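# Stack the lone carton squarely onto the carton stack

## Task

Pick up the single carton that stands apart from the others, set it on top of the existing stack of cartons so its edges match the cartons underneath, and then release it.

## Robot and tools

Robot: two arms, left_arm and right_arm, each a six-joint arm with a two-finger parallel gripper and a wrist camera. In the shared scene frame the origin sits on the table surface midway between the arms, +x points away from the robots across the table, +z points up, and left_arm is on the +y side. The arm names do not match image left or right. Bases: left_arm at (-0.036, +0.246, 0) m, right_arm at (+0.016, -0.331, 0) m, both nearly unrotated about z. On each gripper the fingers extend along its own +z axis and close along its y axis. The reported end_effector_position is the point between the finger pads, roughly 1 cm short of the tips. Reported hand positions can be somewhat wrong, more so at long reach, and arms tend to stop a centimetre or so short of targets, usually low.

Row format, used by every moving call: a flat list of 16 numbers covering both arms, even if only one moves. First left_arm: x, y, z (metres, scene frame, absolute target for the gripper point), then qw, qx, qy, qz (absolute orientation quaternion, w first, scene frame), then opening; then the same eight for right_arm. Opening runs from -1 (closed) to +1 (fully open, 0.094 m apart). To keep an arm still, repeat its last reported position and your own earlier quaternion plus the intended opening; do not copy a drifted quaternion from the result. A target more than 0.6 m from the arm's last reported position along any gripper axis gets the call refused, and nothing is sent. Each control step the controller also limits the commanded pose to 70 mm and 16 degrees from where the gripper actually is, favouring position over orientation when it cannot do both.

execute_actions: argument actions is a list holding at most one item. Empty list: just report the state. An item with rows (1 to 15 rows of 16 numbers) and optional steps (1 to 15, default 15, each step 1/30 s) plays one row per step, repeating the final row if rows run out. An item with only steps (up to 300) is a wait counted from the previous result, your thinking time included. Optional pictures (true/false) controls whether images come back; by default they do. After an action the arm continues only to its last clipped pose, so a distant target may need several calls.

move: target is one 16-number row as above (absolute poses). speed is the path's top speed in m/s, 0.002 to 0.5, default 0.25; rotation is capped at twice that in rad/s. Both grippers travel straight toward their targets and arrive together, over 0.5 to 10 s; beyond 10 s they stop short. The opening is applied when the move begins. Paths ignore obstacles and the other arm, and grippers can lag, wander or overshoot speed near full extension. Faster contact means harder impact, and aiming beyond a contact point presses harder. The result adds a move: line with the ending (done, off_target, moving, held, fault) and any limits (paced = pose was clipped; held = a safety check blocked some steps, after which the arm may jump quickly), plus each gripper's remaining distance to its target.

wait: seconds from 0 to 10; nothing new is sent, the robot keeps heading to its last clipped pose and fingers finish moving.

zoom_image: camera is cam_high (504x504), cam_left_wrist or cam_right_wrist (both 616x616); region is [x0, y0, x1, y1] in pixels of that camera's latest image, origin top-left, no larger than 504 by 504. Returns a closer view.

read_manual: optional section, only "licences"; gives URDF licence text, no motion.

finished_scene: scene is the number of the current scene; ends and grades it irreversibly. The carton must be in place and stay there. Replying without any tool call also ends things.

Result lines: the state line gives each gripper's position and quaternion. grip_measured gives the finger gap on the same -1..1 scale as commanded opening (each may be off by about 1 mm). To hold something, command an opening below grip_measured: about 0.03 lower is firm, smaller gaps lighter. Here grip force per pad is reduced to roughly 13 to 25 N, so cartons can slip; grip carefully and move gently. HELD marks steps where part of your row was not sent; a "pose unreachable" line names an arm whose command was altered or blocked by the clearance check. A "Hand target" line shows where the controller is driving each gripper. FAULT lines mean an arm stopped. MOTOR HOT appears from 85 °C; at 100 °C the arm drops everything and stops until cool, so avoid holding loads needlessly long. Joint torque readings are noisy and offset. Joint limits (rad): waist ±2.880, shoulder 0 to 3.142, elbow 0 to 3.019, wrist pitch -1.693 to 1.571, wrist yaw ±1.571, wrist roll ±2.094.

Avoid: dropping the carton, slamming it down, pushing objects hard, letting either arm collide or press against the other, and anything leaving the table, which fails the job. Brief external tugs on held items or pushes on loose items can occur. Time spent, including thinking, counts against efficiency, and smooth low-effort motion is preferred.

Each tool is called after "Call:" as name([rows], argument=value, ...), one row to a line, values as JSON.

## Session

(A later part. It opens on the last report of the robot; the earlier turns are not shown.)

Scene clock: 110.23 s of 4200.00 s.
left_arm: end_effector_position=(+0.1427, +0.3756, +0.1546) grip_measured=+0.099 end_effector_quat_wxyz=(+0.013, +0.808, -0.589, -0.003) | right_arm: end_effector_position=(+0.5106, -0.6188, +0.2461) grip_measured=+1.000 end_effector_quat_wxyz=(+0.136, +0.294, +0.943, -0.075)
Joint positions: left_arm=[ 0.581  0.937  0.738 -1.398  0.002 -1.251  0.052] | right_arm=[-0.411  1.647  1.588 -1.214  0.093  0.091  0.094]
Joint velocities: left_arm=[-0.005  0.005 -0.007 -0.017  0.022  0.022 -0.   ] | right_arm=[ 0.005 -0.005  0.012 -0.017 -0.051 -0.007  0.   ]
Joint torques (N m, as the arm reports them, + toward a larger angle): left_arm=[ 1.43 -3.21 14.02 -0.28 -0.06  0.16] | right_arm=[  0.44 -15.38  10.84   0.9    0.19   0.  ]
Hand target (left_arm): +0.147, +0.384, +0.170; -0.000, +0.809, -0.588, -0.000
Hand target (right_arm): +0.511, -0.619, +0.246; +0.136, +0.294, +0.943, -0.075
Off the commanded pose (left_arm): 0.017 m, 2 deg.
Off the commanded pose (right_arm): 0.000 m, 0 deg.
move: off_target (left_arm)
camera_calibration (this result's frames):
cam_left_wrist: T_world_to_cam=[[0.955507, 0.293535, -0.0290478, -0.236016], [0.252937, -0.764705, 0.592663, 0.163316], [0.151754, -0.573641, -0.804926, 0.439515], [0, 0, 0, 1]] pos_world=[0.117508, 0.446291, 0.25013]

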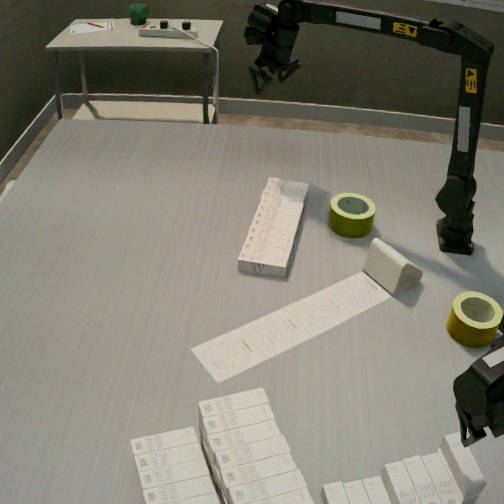

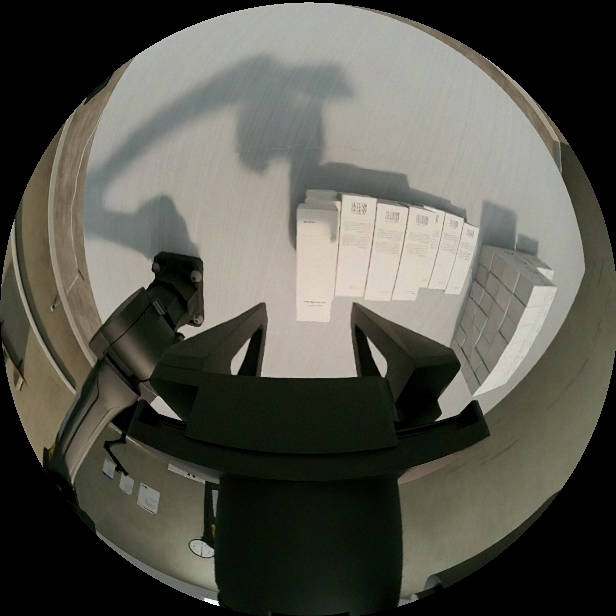

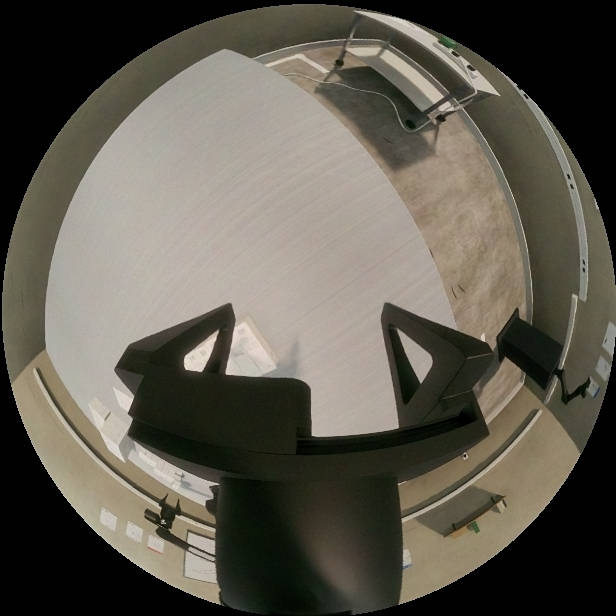

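Call:
move(target=[0.146,0.384,0.075,0,0.809,-0.588,0,0.5,0.5106,-0.6188,0.2461,0.136,0.294,0.943,-0.075,1], speed=0.08)

Call:
move(target=[0.146,0.384,0.075,0,0.809,-0.588,0,-0.45,0.5106,-0.6188,0.2461,0.136,0.294,0.943,-0.075,1])

Call:
zoom_image(camera="cam_left_wrist", region=[230, 170, 390, 300])

Scene clock: 127.03 s of 4200.00 s.
left_arm: end_effector_position=(+0.1462, +0.3793, +0.0791) grip_measured=+0.499 end_effector_quat_wxyz=(+0.000, +0.808, -0.589, +0.001) | right_arm: end_effector_position=(+0.5106, -0.6188, +0.2461) grip_measured=+1.000 end_effector_quat_wxyz=(+0.136, +0.294, +0.943, -0.075)
Joint positions: left_arm=[ 0.586  1.016  0.574 -1.129  0.002 -1.248  0.07 ] | right_arm=[-0.411  1.647  1.588 -1.214  0.093  0.091  0.094]
Joint velocities: left_arm=[-0.015  0.005 -0.012 -0.002 -0.037 -0.007  0.   ] | right_arm=[-0.005  0.015 -0.007  0.027 -0.022  0.022  0.   ]
Joint torques (N m, as the arm reports them, + toward a larger angle): left_arm=[ 1.42 -2.85  9.41  0.89 -0.03  0.15] | right_arm=[  0.56 -15.24  10.87   0.9    0.19   0.01]
Hand target (left_arm): +0.145, +0.383, +0.075; -0.000, +0.809, -0.588, +0.000
Hand target (right_arm): +0.511, -0.619, +0.246; +0.136, +0.294, +0.943, -0.075
Off the commanded pose (left_arm): 0.006 m, 0 deg.
Off the commanded pose (right_arm): 0.000 m, 0 deg.
After step 90, 12.43 s passed at rest.
move: done
camera_calibration (this result's frames):
cam_left_wrist: T_world_to_cam=[[0.955748, 0.294157, -0.00416067, -0.244906], [0.240696, -0.773758, 0.585973, 0.21576], [0.169149, -0.561044, -0.81032, 0.373488], [0, 0, 0, 1]] pos_world=[0.118961, 0.44853, 0.175196]

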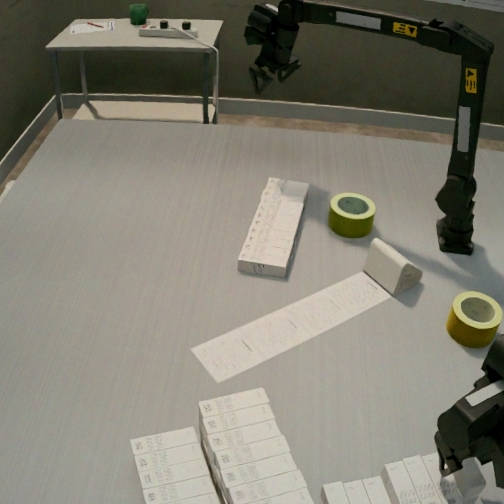

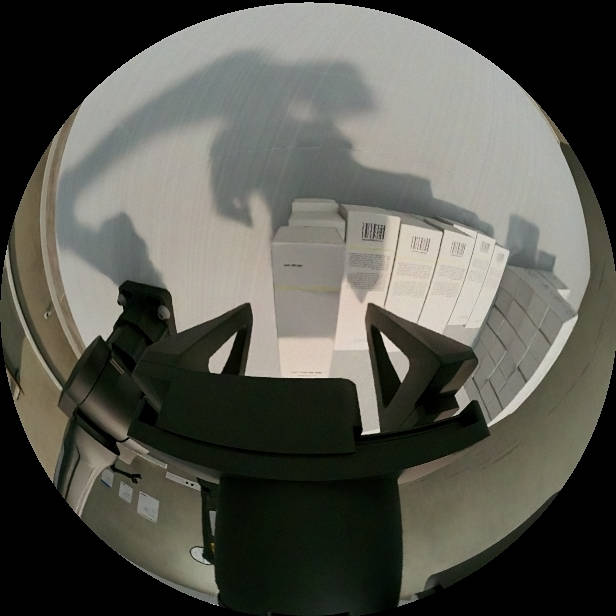

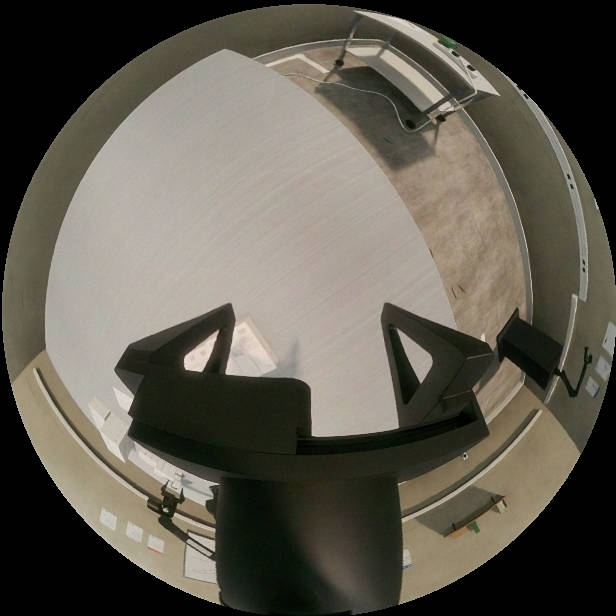

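Scene clock: 127.73 s of 4200.00 s.
left_arm: end_effector_position=(+0.1462, +0.3793, +0.0790) grip_measured=-0.344 end_effector_quat_wxyz=(+0.000, +0.808, -0.589, +0.001) | right_arm: end_effector_position=(+0.5106, -0.6188, +0.2461) grip_measured=+1.000 end_effector_quat_wxyz=(+0.136, +0.294, +0.943, -0.075)
Joint positions: left_arm=[ 0.586  1.016  0.574 -1.129  0.002 -1.248  0.031] | right_arm=[-0.411  1.647  1.588 -1.214  0.093  0.091  0.094]
Joint velocities: left_arm=[-0.005 -0.005 -0.007 -0.007 -0.007  0.037  0.   ] | right_arm=[-0.005  0.005 -0.007 -0.012  0.051  0.022  0.   ]
Joint torques (N m, as the arm reports them, + toward a larger angle): left_arm=[ 1.4  -2.69  9.63  1.01 -0.03  0.18] | right_arm=[  0.38 -15.18  10.86   0.91   0.18   0.01]
Hand target (left_arm): +0.146, +0.384, +0.075; +0.000, +0.809, -0.588, +0.000
Hand target (right_arm): +0.511, -0.619, +0.246; +0.136, +0.294, +0.943, -0.075
Off the commanded pose (left_arm): 0.006 m, 0 deg.
Off the commanded pose (right_arm): 0.000 m, 0 deg.
move: done
camera_calibration (this result's frames):
cam_left_wrist: T_world_to_cam=[[0.955747, 0.294156, -0.00452083, -0.244859], [0.240876, -0.773625, 0.586074, 0.215716], [0.1689, -0.561227, -0.810245, 0.373521], [0, 0, 0, 1]] pos_world=[0.118974, 0.44854, 0.175111]

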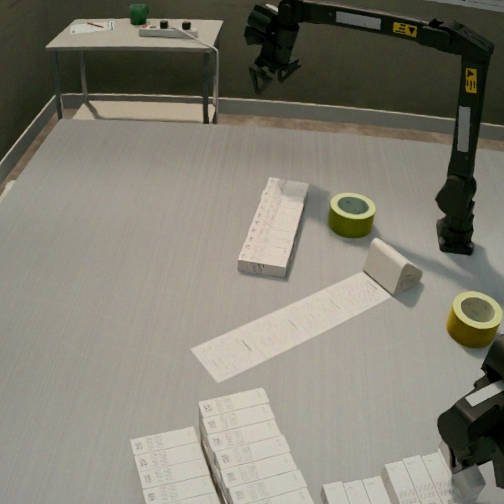

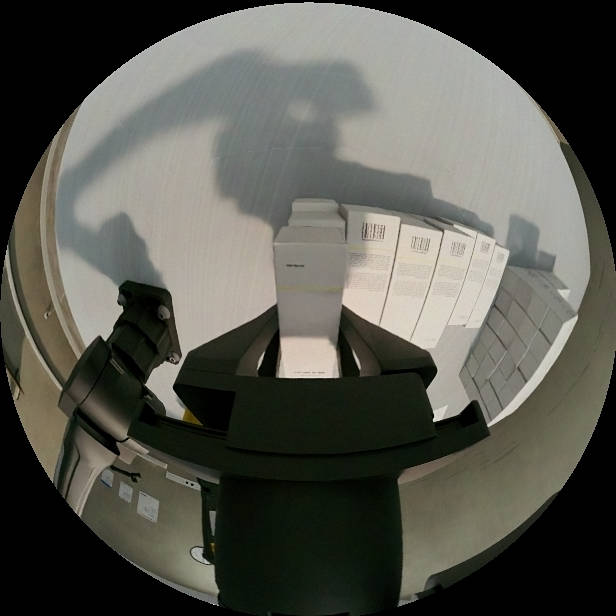

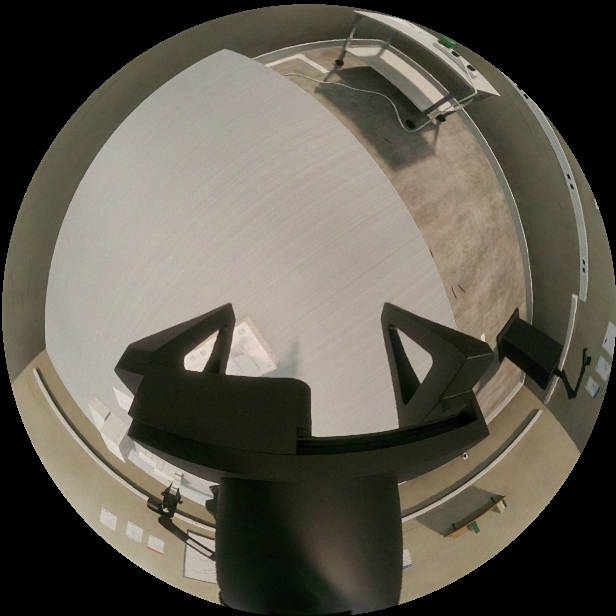

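Region (230, 170, 390, 300) of cam_left_wrist's 616x616 image, scaled by 3.150, with more detail than that image has; it fills the top 410 rows of this view, and the rest is white.

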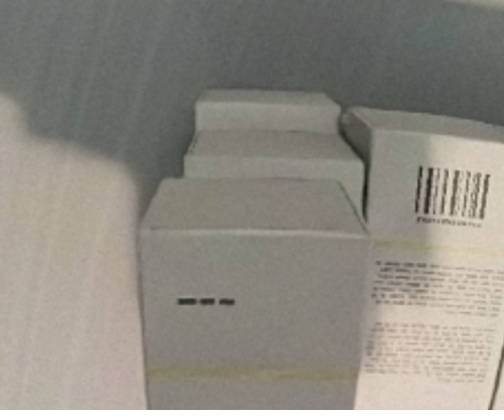

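Call:
move(target=[0.148,0.389,0.12,0,0.809,-0.588,0,-0.45,0.5106,-0.6188,0.2461,0.136,0.294,0.943,-0.075,1], speed=0.06)

Call:
move(target=[0.147,0.389,0.086,0,0.809,-0.588,0,-0.45,0.5106,-0.6188,0.2461,0.136,0.294,0.943,-0.075,1], speed=0.05)

Call:
zoom_image(camera="cam_left_wrist", region=[230, 170, 390, 300])

Scene clock: 131.83 s of 4200.00 s.
left_arm: end_effector_position=(+0.1406, +0.3783, +0.1024) grip_measured=-0.344 end_effector_quat_wxyz=(+0.017, +0.808, -0.589, -0.004) | right_arm: end_effector_position=(+0.5106, -0.6188, +0.2461) grip_measured=+1.000 end_effector_quat_wxyz=(+0.136, +0.294, +0.943, -0.075)
Joint positions: left_arm=[ 0.597  0.994  0.628 -1.24   0.002 -1.237  0.031] | right_arm=[-0.411  1.647  1.588 -1.214  0.093  0.091  0.094]
Joint velocities: left_arm=[-0.005 -0.005 -0.007 -0.007 -0.051  0.007  0.   ] | right_arm=[ 0.005  0.005 -0.022 -0.002  0.037  0.007  0.   ]
Joint torques (N m, as the arm reports them, + toward a larger angle): left_arm=[ 1.34 -4.27 13.85 -0.1  -0.05  0.17] | right_arm=[  0.35 -15.35  10.83   0.92   0.17   0.  ]
Hand target (left_arm): +0.148, +0.389, +0.119; -0.000, +0.809, -0.588, -0.000
Hand target (right_arm): +0.511, -0.619, +0.246; +0.136, +0.294, +0.943, -0.075
Off the commanded pose (left_arm): 0.022 m, 2 deg.
Off the commanded pose (right_arm): 0.000 m, 0 deg.
After step 90, 0.07 s passed at rest.
move: off_target (left_arm)
camera_calibration (this result's frames):
cam_left_wrist: T_world_to_cam=[[0.954933, 0.294442, -0.0374985, -0.235736], [0.258011, -0.760968, 0.595279, 0.194457], [0.14674, -0.578127, -0.802643, 0.401588], [0, 0, 0, 1]] pos_world=[0.116011, 0.449554, 0.197736]

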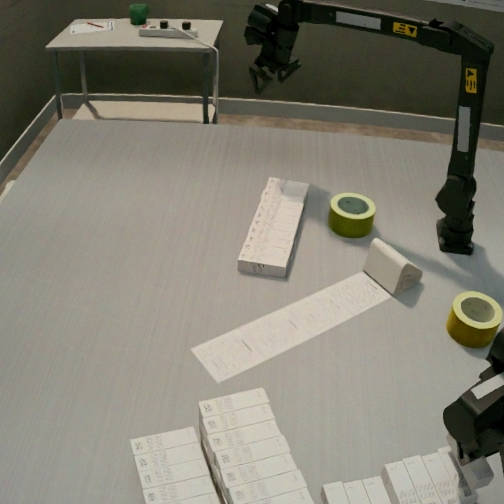

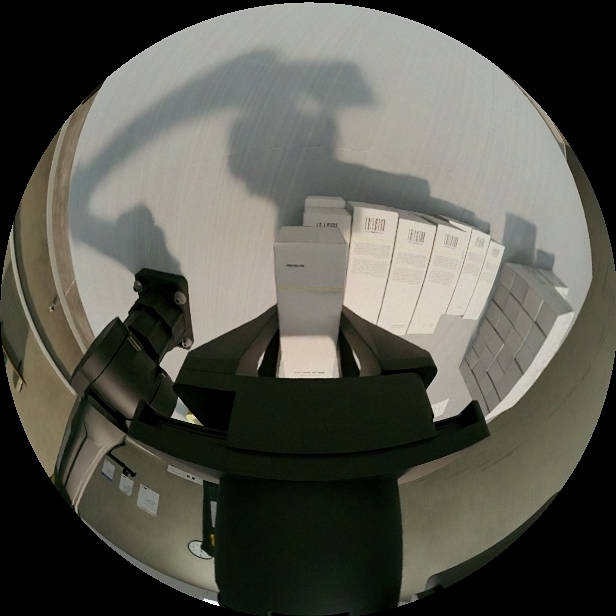

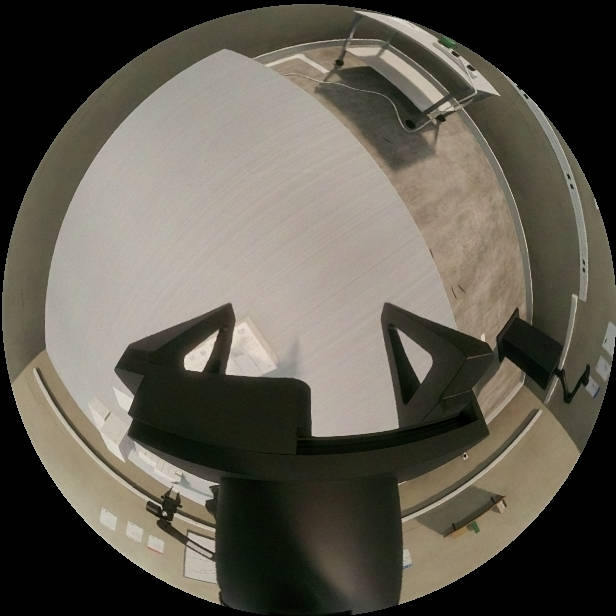

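Scene clock: 132.60 s of 4200.00 s.
left_arm: end_effector_position=(+0.1482, +0.3849, +0.0901) grip_measured=-0.344 end_effector_quat_wxyz=(+0.000, +0.808, -0.589, +0.001) | right_arm: end_effector_position=(+0.5106, -0.6188, +0.2461) grip_measured=+1.000 end_effector_quat_wxyz=(+0.136, +0.294, +0.943, -0.075)
Joint positions: left_arm=[ 0.6    1.015  0.606 -1.161  0.002 -1.233  0.031] | right_arm=[-0.411  1.647  1.588 -1.214  0.093  0.091  0.094]
Joint velocities: left_arm=[-0.005 -0.005 -0.007  0.012  0.037 -0.037 -0.001] | right_arm=[-0.005 -0.015 -0.022  0.007 -0.007  0.066  0.   ]
Joint torques (N m, as the arm reports them, + toward a larger angle): left_arm=[ 1.36 -3.12  9.55  1.   -0.05  0.17] | right_arm=[  0.24 -15.39  10.81   0.88   0.17  -0.01]
Hand target (left_arm): +0.147, +0.389, +0.086; -0.000, +0.809, -0.588, +0.000
Hand target (right_arm): +0.511, -0.619, +0.246; +0.136, +0.294, +0.943, -0.075
Off the commanded pose (left_arm): 0.006 m, 0 deg.
Off the commanded pose (right_arm): 0.000 m, 0 deg.
move: done
camera_calibration (this result's frames):
cam_left_wrist: T_world_to_cam=[[0.955637, 0.294523, -0.0037749, -0.248583], [0.240799, -0.773811, 0.58586, 0.213217], [0.169628, -0.560779, -0.810403, 0.385016], [0, 0, 0, 1]] pos_world=[0.120903, 0.454111, 0.186165]

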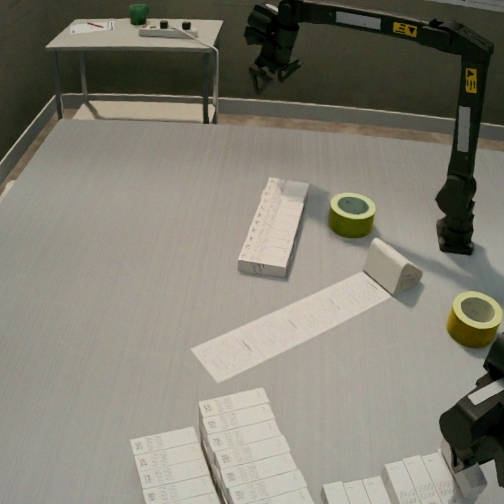

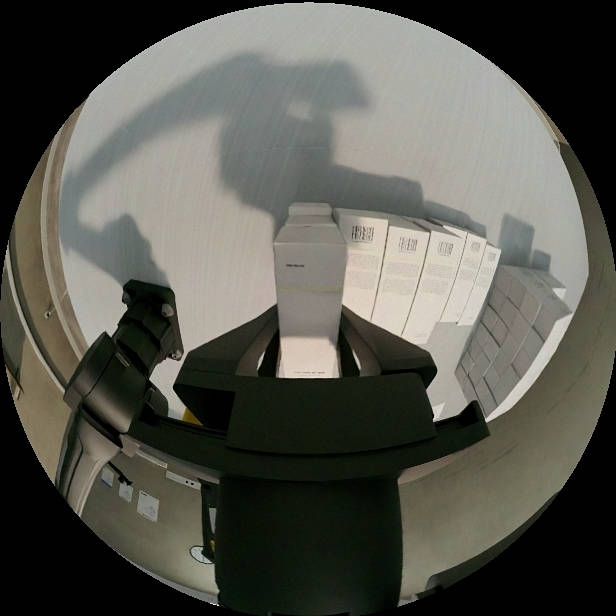

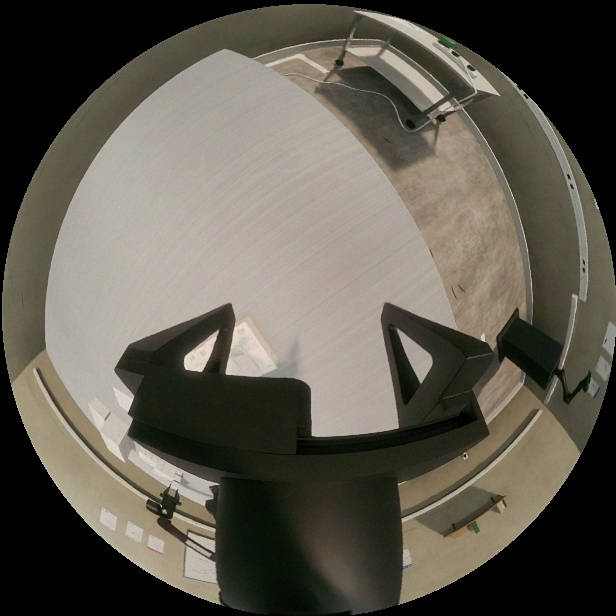

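Region (230, 170, 390, 300) of cam_left_wrist's 616x616 image, scaled by 3.150, with more detail than that image has; it fills the top 410 rows of this view, and the rest is white.

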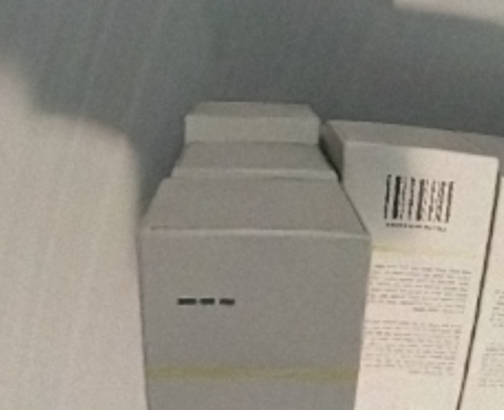

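Call:
move(target=[0.147,0.389,0.073,0,0.809,-0.588,0,-0.45,0.5106,-0.6188,0.2461,0.136,0.294,0.943,-0.075,1], speed=0.03)

Call:
zoom_image(camera="cam_left_wrist", region=[230, 170, 390, 300])

Scene clock: 135.57 s of 4200.00 s.
left_arm: end_effector_position=(+0.1485, +0.3852, +0.0788) grip_measured=-0.344 end_effector_quat_wxyz=(-0.001, +0.808, -0.589, +0.001) | right_arm: end_effector_position=(+0.5106, -0.6188, +0.2461) grip_measured=+1.000 end_effector_quat_wxyz=(+0.136, +0.294, +0.943, -0.075)
Joint positions: left_arm=[ 0.6    1.032  0.583 -1.119  0.002 -1.233  0.031] | right_arm=[-0.411  1.647  1.588 -1.214  0.093  0.091  0.094]
Joint velocities: left_arm=[-0.005 -0.015 -0.002 -0.037 -0.081 -0.066 -0.001] | right_arm=[-0.015 -0.024  0.002 -0.007 -0.022  0.007  0.   ]
Joint torques (N m, as the arm reports them, + toward a larger angle): left_arm=[ 1.46 -3.14  9.02  1.09 -0.04  0.17] | right_arm=[  0.23 -15.3   10.87   0.88   0.18   0.  ]
Hand target (left_arm): +0.146, +0.388, +0.073; +0.000, +0.809, -0.588, +0.000
Hand target (right_arm): +0.511, -0.619, +0.246; +0.136, +0.294, +0.943, -0.075
Off the commanded pose (left_arm): 0.007 m, 0 deg.
Off the commanded pose (right_arm): 0.000 m, 0 deg.
move: done
camera_calibration (this result's frames):
cam_left_wrist: T_world_to_cam=[[0.955867, 0.293798, -0.00126575, -0.248981], [0.238962, -0.77494, 0.58512, 0.220729], [0.170926, -0.559599, -0.810946, 0.375331], [0, 0, 0, 1]] pos_world=[0.121093, 0.454237, 0.174905]

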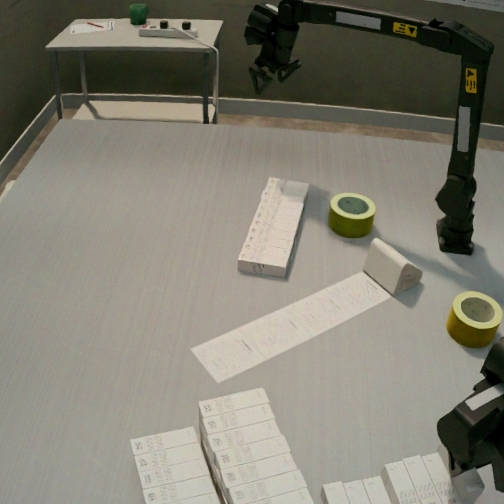

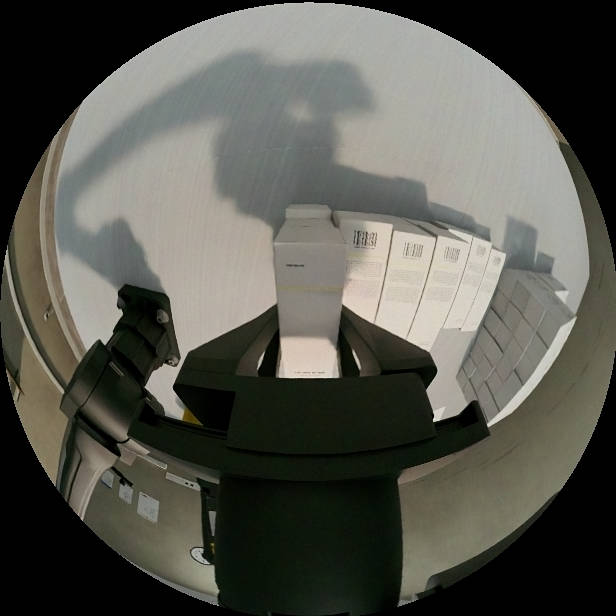

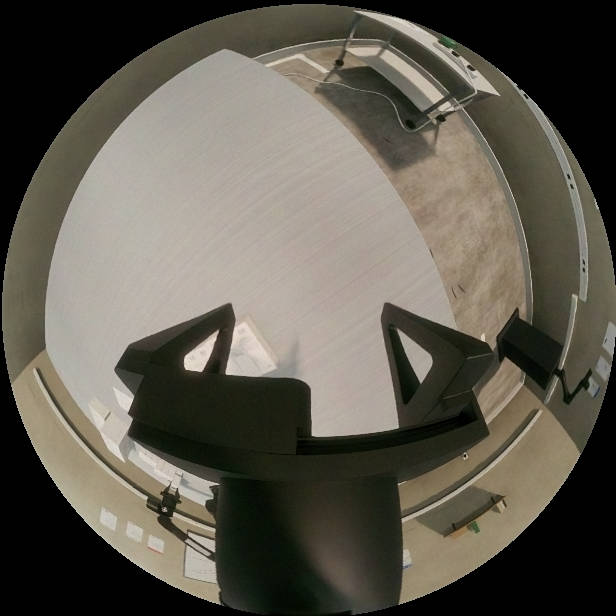

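Region (230, 170, 390, 300) of cam_left_wrist's 616x616 image, scaled by 3.150, with more detail than that image has; it fills the top 410 rows of this view, and the rest is white.

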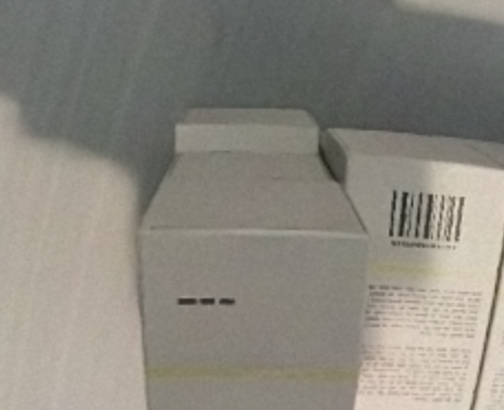

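Flush now. Release with a wide opening and lift, biased so the fingers don't drag it.

Call:
move(target=[0.147,0.389,0.073,0,0.809,-0.588,0,0.6,0.5106,-0.6188,0.2461,0.136,0.294,0.943,-0.075,1])

Call:
move(target=[0.153,0.391,0.18,0,0.809,-0.588,0,0.6,0.5106,-0.6188,0.2461,0.136,0.294,0.943,-0.075,1], speed=0.15)

Call:
zoom_image(camera="cam_left_wrist", region=[250, 160, 410, 340])

Scene clock: 138.50 s of 4200.00 s.
left_arm: end_effector_position=(+0.1491, +0.3856, +0.0784) grip_measured=+0.599 end_effector_quat_wxyz=(-0.002, +0.808, -0.589, +0.002) | right_arm: end_effector_position=(+0.5106, -0.6188, +0.2461) grip_measured=+1.000 end_effector_quat_wxyz=(+0.136, +0.294, +0.943, -0.075)
Joint positions: left_arm=[ 0.6    1.034  0.583 -1.115  0.002 -1.233  0.075] | right_arm=[-0.411  1.647  1.588 -1.214  0.093  0.091  0.094]
Joint velocities: left_arm=[ 0.005 -0.015  0.017  0.007 -0.022 -0.022 -0.001] | right_arm=[-0.005 -0.005  0.012 -0.027  0.007 -0.022  0.   ]
Joint torques (N m, as the arm reports them, + toward a larger angle): left_arm=[ 1.34 -2.9   9.23  0.96 -0.03  0.16] | right_arm=[  0.43 -15.29  10.81   0.87   0.18   0.01]
Hand target (left_arm): +0.147, +0.389, +0.073; +0.000, +0.809, -0.588, +0.000
Hand target (right_arm): +0.511, -0.619, +0.246; +0.136, +0.294, +0.943, -0.075
Off the commanded pose (left_arm): 0.007 m, 0 deg.
Off the commanded pose (right_arm): 0.000 m, 0 deg.
move: done
camera_calibration (this result's frames):
cam_left_wrist: T_world_to_cam=[[0.955867, 0.293798, 0.000525522, -0.249841], [0.238074, -0.775614, 0.584588, 0.221561], [0.172159, -0.558664, -0.81133, 0.374715], [0, 0, 0, 1]] pos_world=[0.121556, 0.454588, 0.174627]

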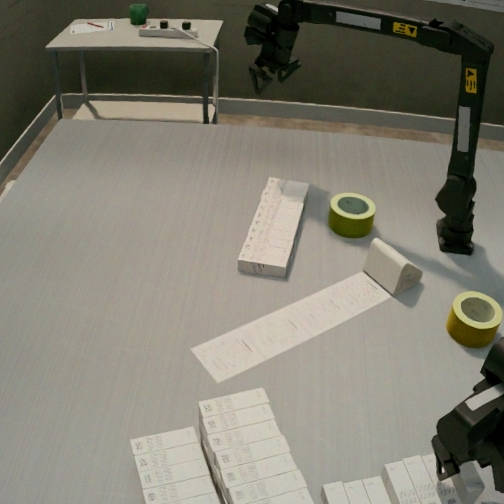

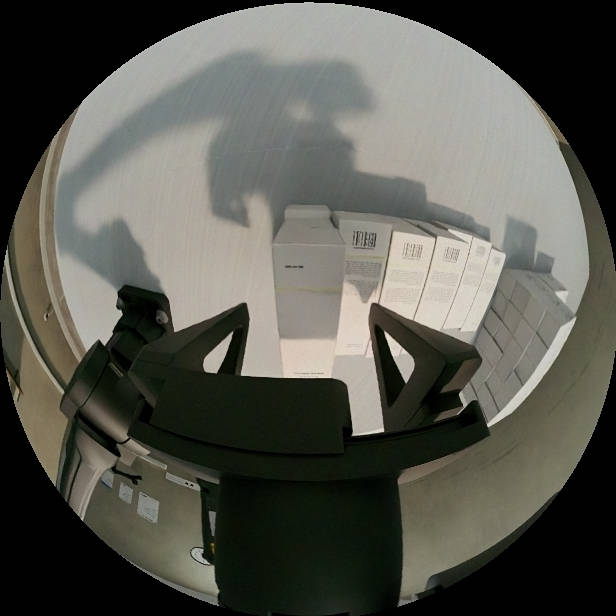

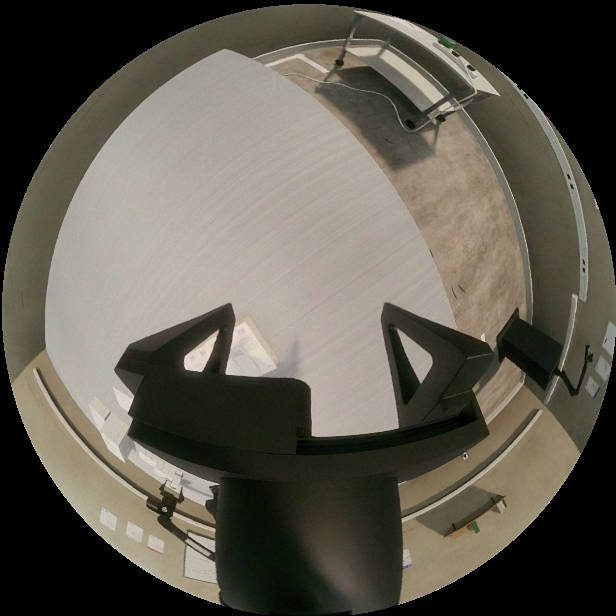

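Scene clock: 139.57 s of 4200.00 s.
left_arm: end_effector_position=(+0.1489, +0.3854, +0.1639) grip_measured=+0.599 end_effector_quat_wxyz=(+0.014, +0.808, -0.589, -0.003) | right_arm: end_effector_position=(+0.5106, -0.6188, +0.2461) grip_measured=+1.000 end_effector_quat_wxyz=(+0.136, +0.294, +0.943, -0.075)
Joint positions: left_arm=[ 0.6    0.967  0.779 -1.411  0.002 -1.233  0.075] | right_arm=[-0.411  1.647  1.588 -1.214  0.093  0.091  0.094]
Joint velocities: left_arm=[-0.005  0.005 -0.007  0.012  0.051  0.037 -0.   ] | right_arm=[-0.015  0.005  0.002 -0.002 -0.037 -0.037  0.   ]
Joint torques (N m, as the arm reports them, + toward a larger angle): left_arm=[ 0.75 -3.74 14.16 -0.04 -0.05  0.06] | right_arm=[  0.41 -15.42  10.92   0.89   0.19   0.01]
Hand target (left_arm): +0.154, +0.392, +0.180; -0.000, +0.809, -0.588, +0.000
Hand target (right_arm): +0.511, -0.619, +0.246; +0.136, +0.294, +0.943, -0.075
Off the commanded pose (left_arm): 0.018 m, 2 deg.
Off the commanded pose (right_arm): 0.000 m, 0 deg.
move: off_target (left_arm)
camera_calibration (this result's frames):
cam_left_wrist: T_world_to_cam=[[0.955478, 0.293503, -0.0302791, -0.244343], [0.253471, -0.763936, 0.593426, 0.163263], [0.151041, -0.574681, -0.804318, 0.452152], [0, 0, 0, 1]] pos_world=[0.123789, 0.456281, 0.259391]

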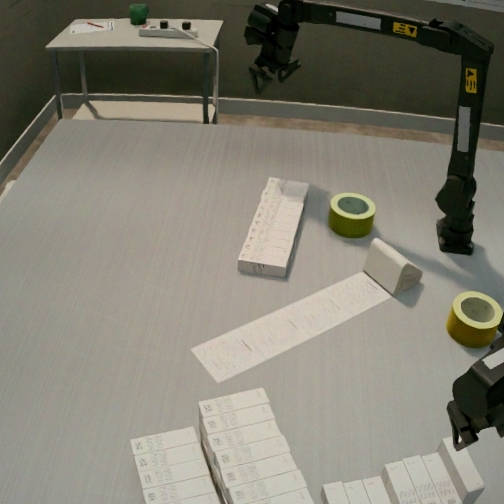

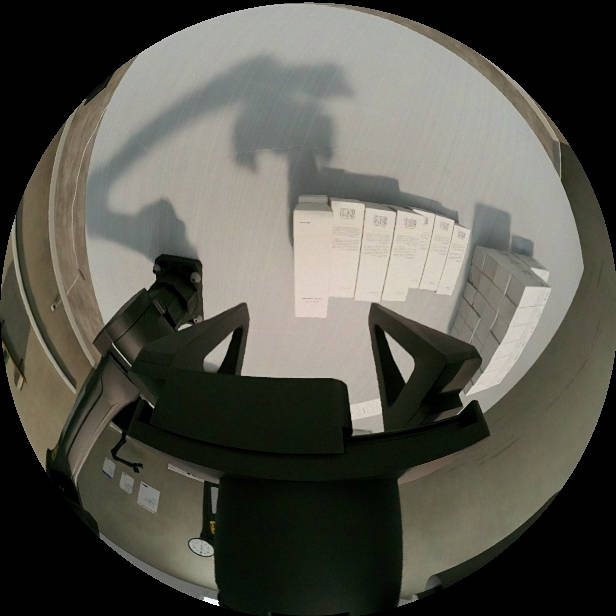

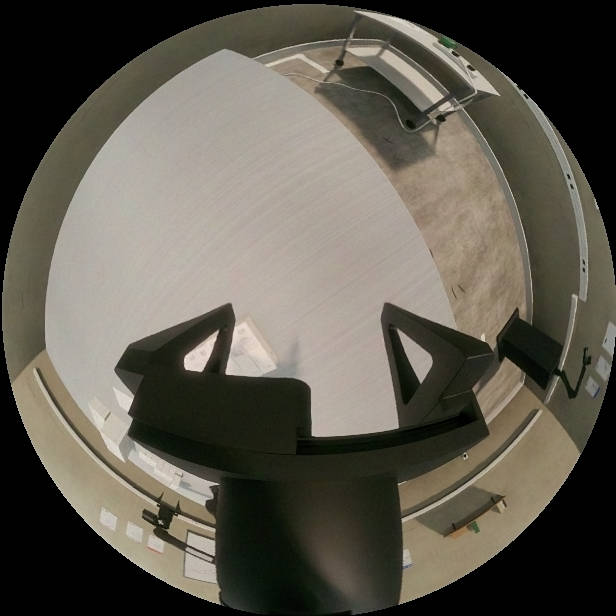

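Region (250, 160, 410, 340) of cam_left_wrist's 616x616 image, scaled by 2.800, with more detail than that image has.

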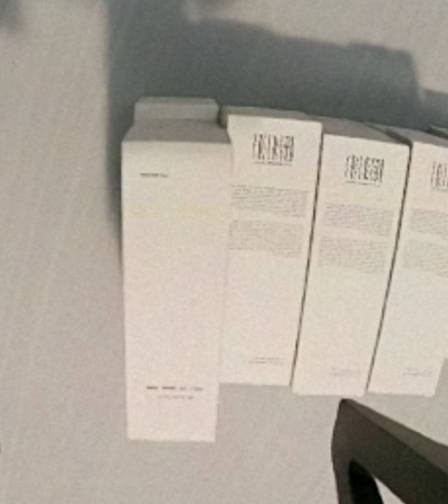

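Well aligned.

Call:
finished_scene(scene=1)

The scene is finished: the task was done.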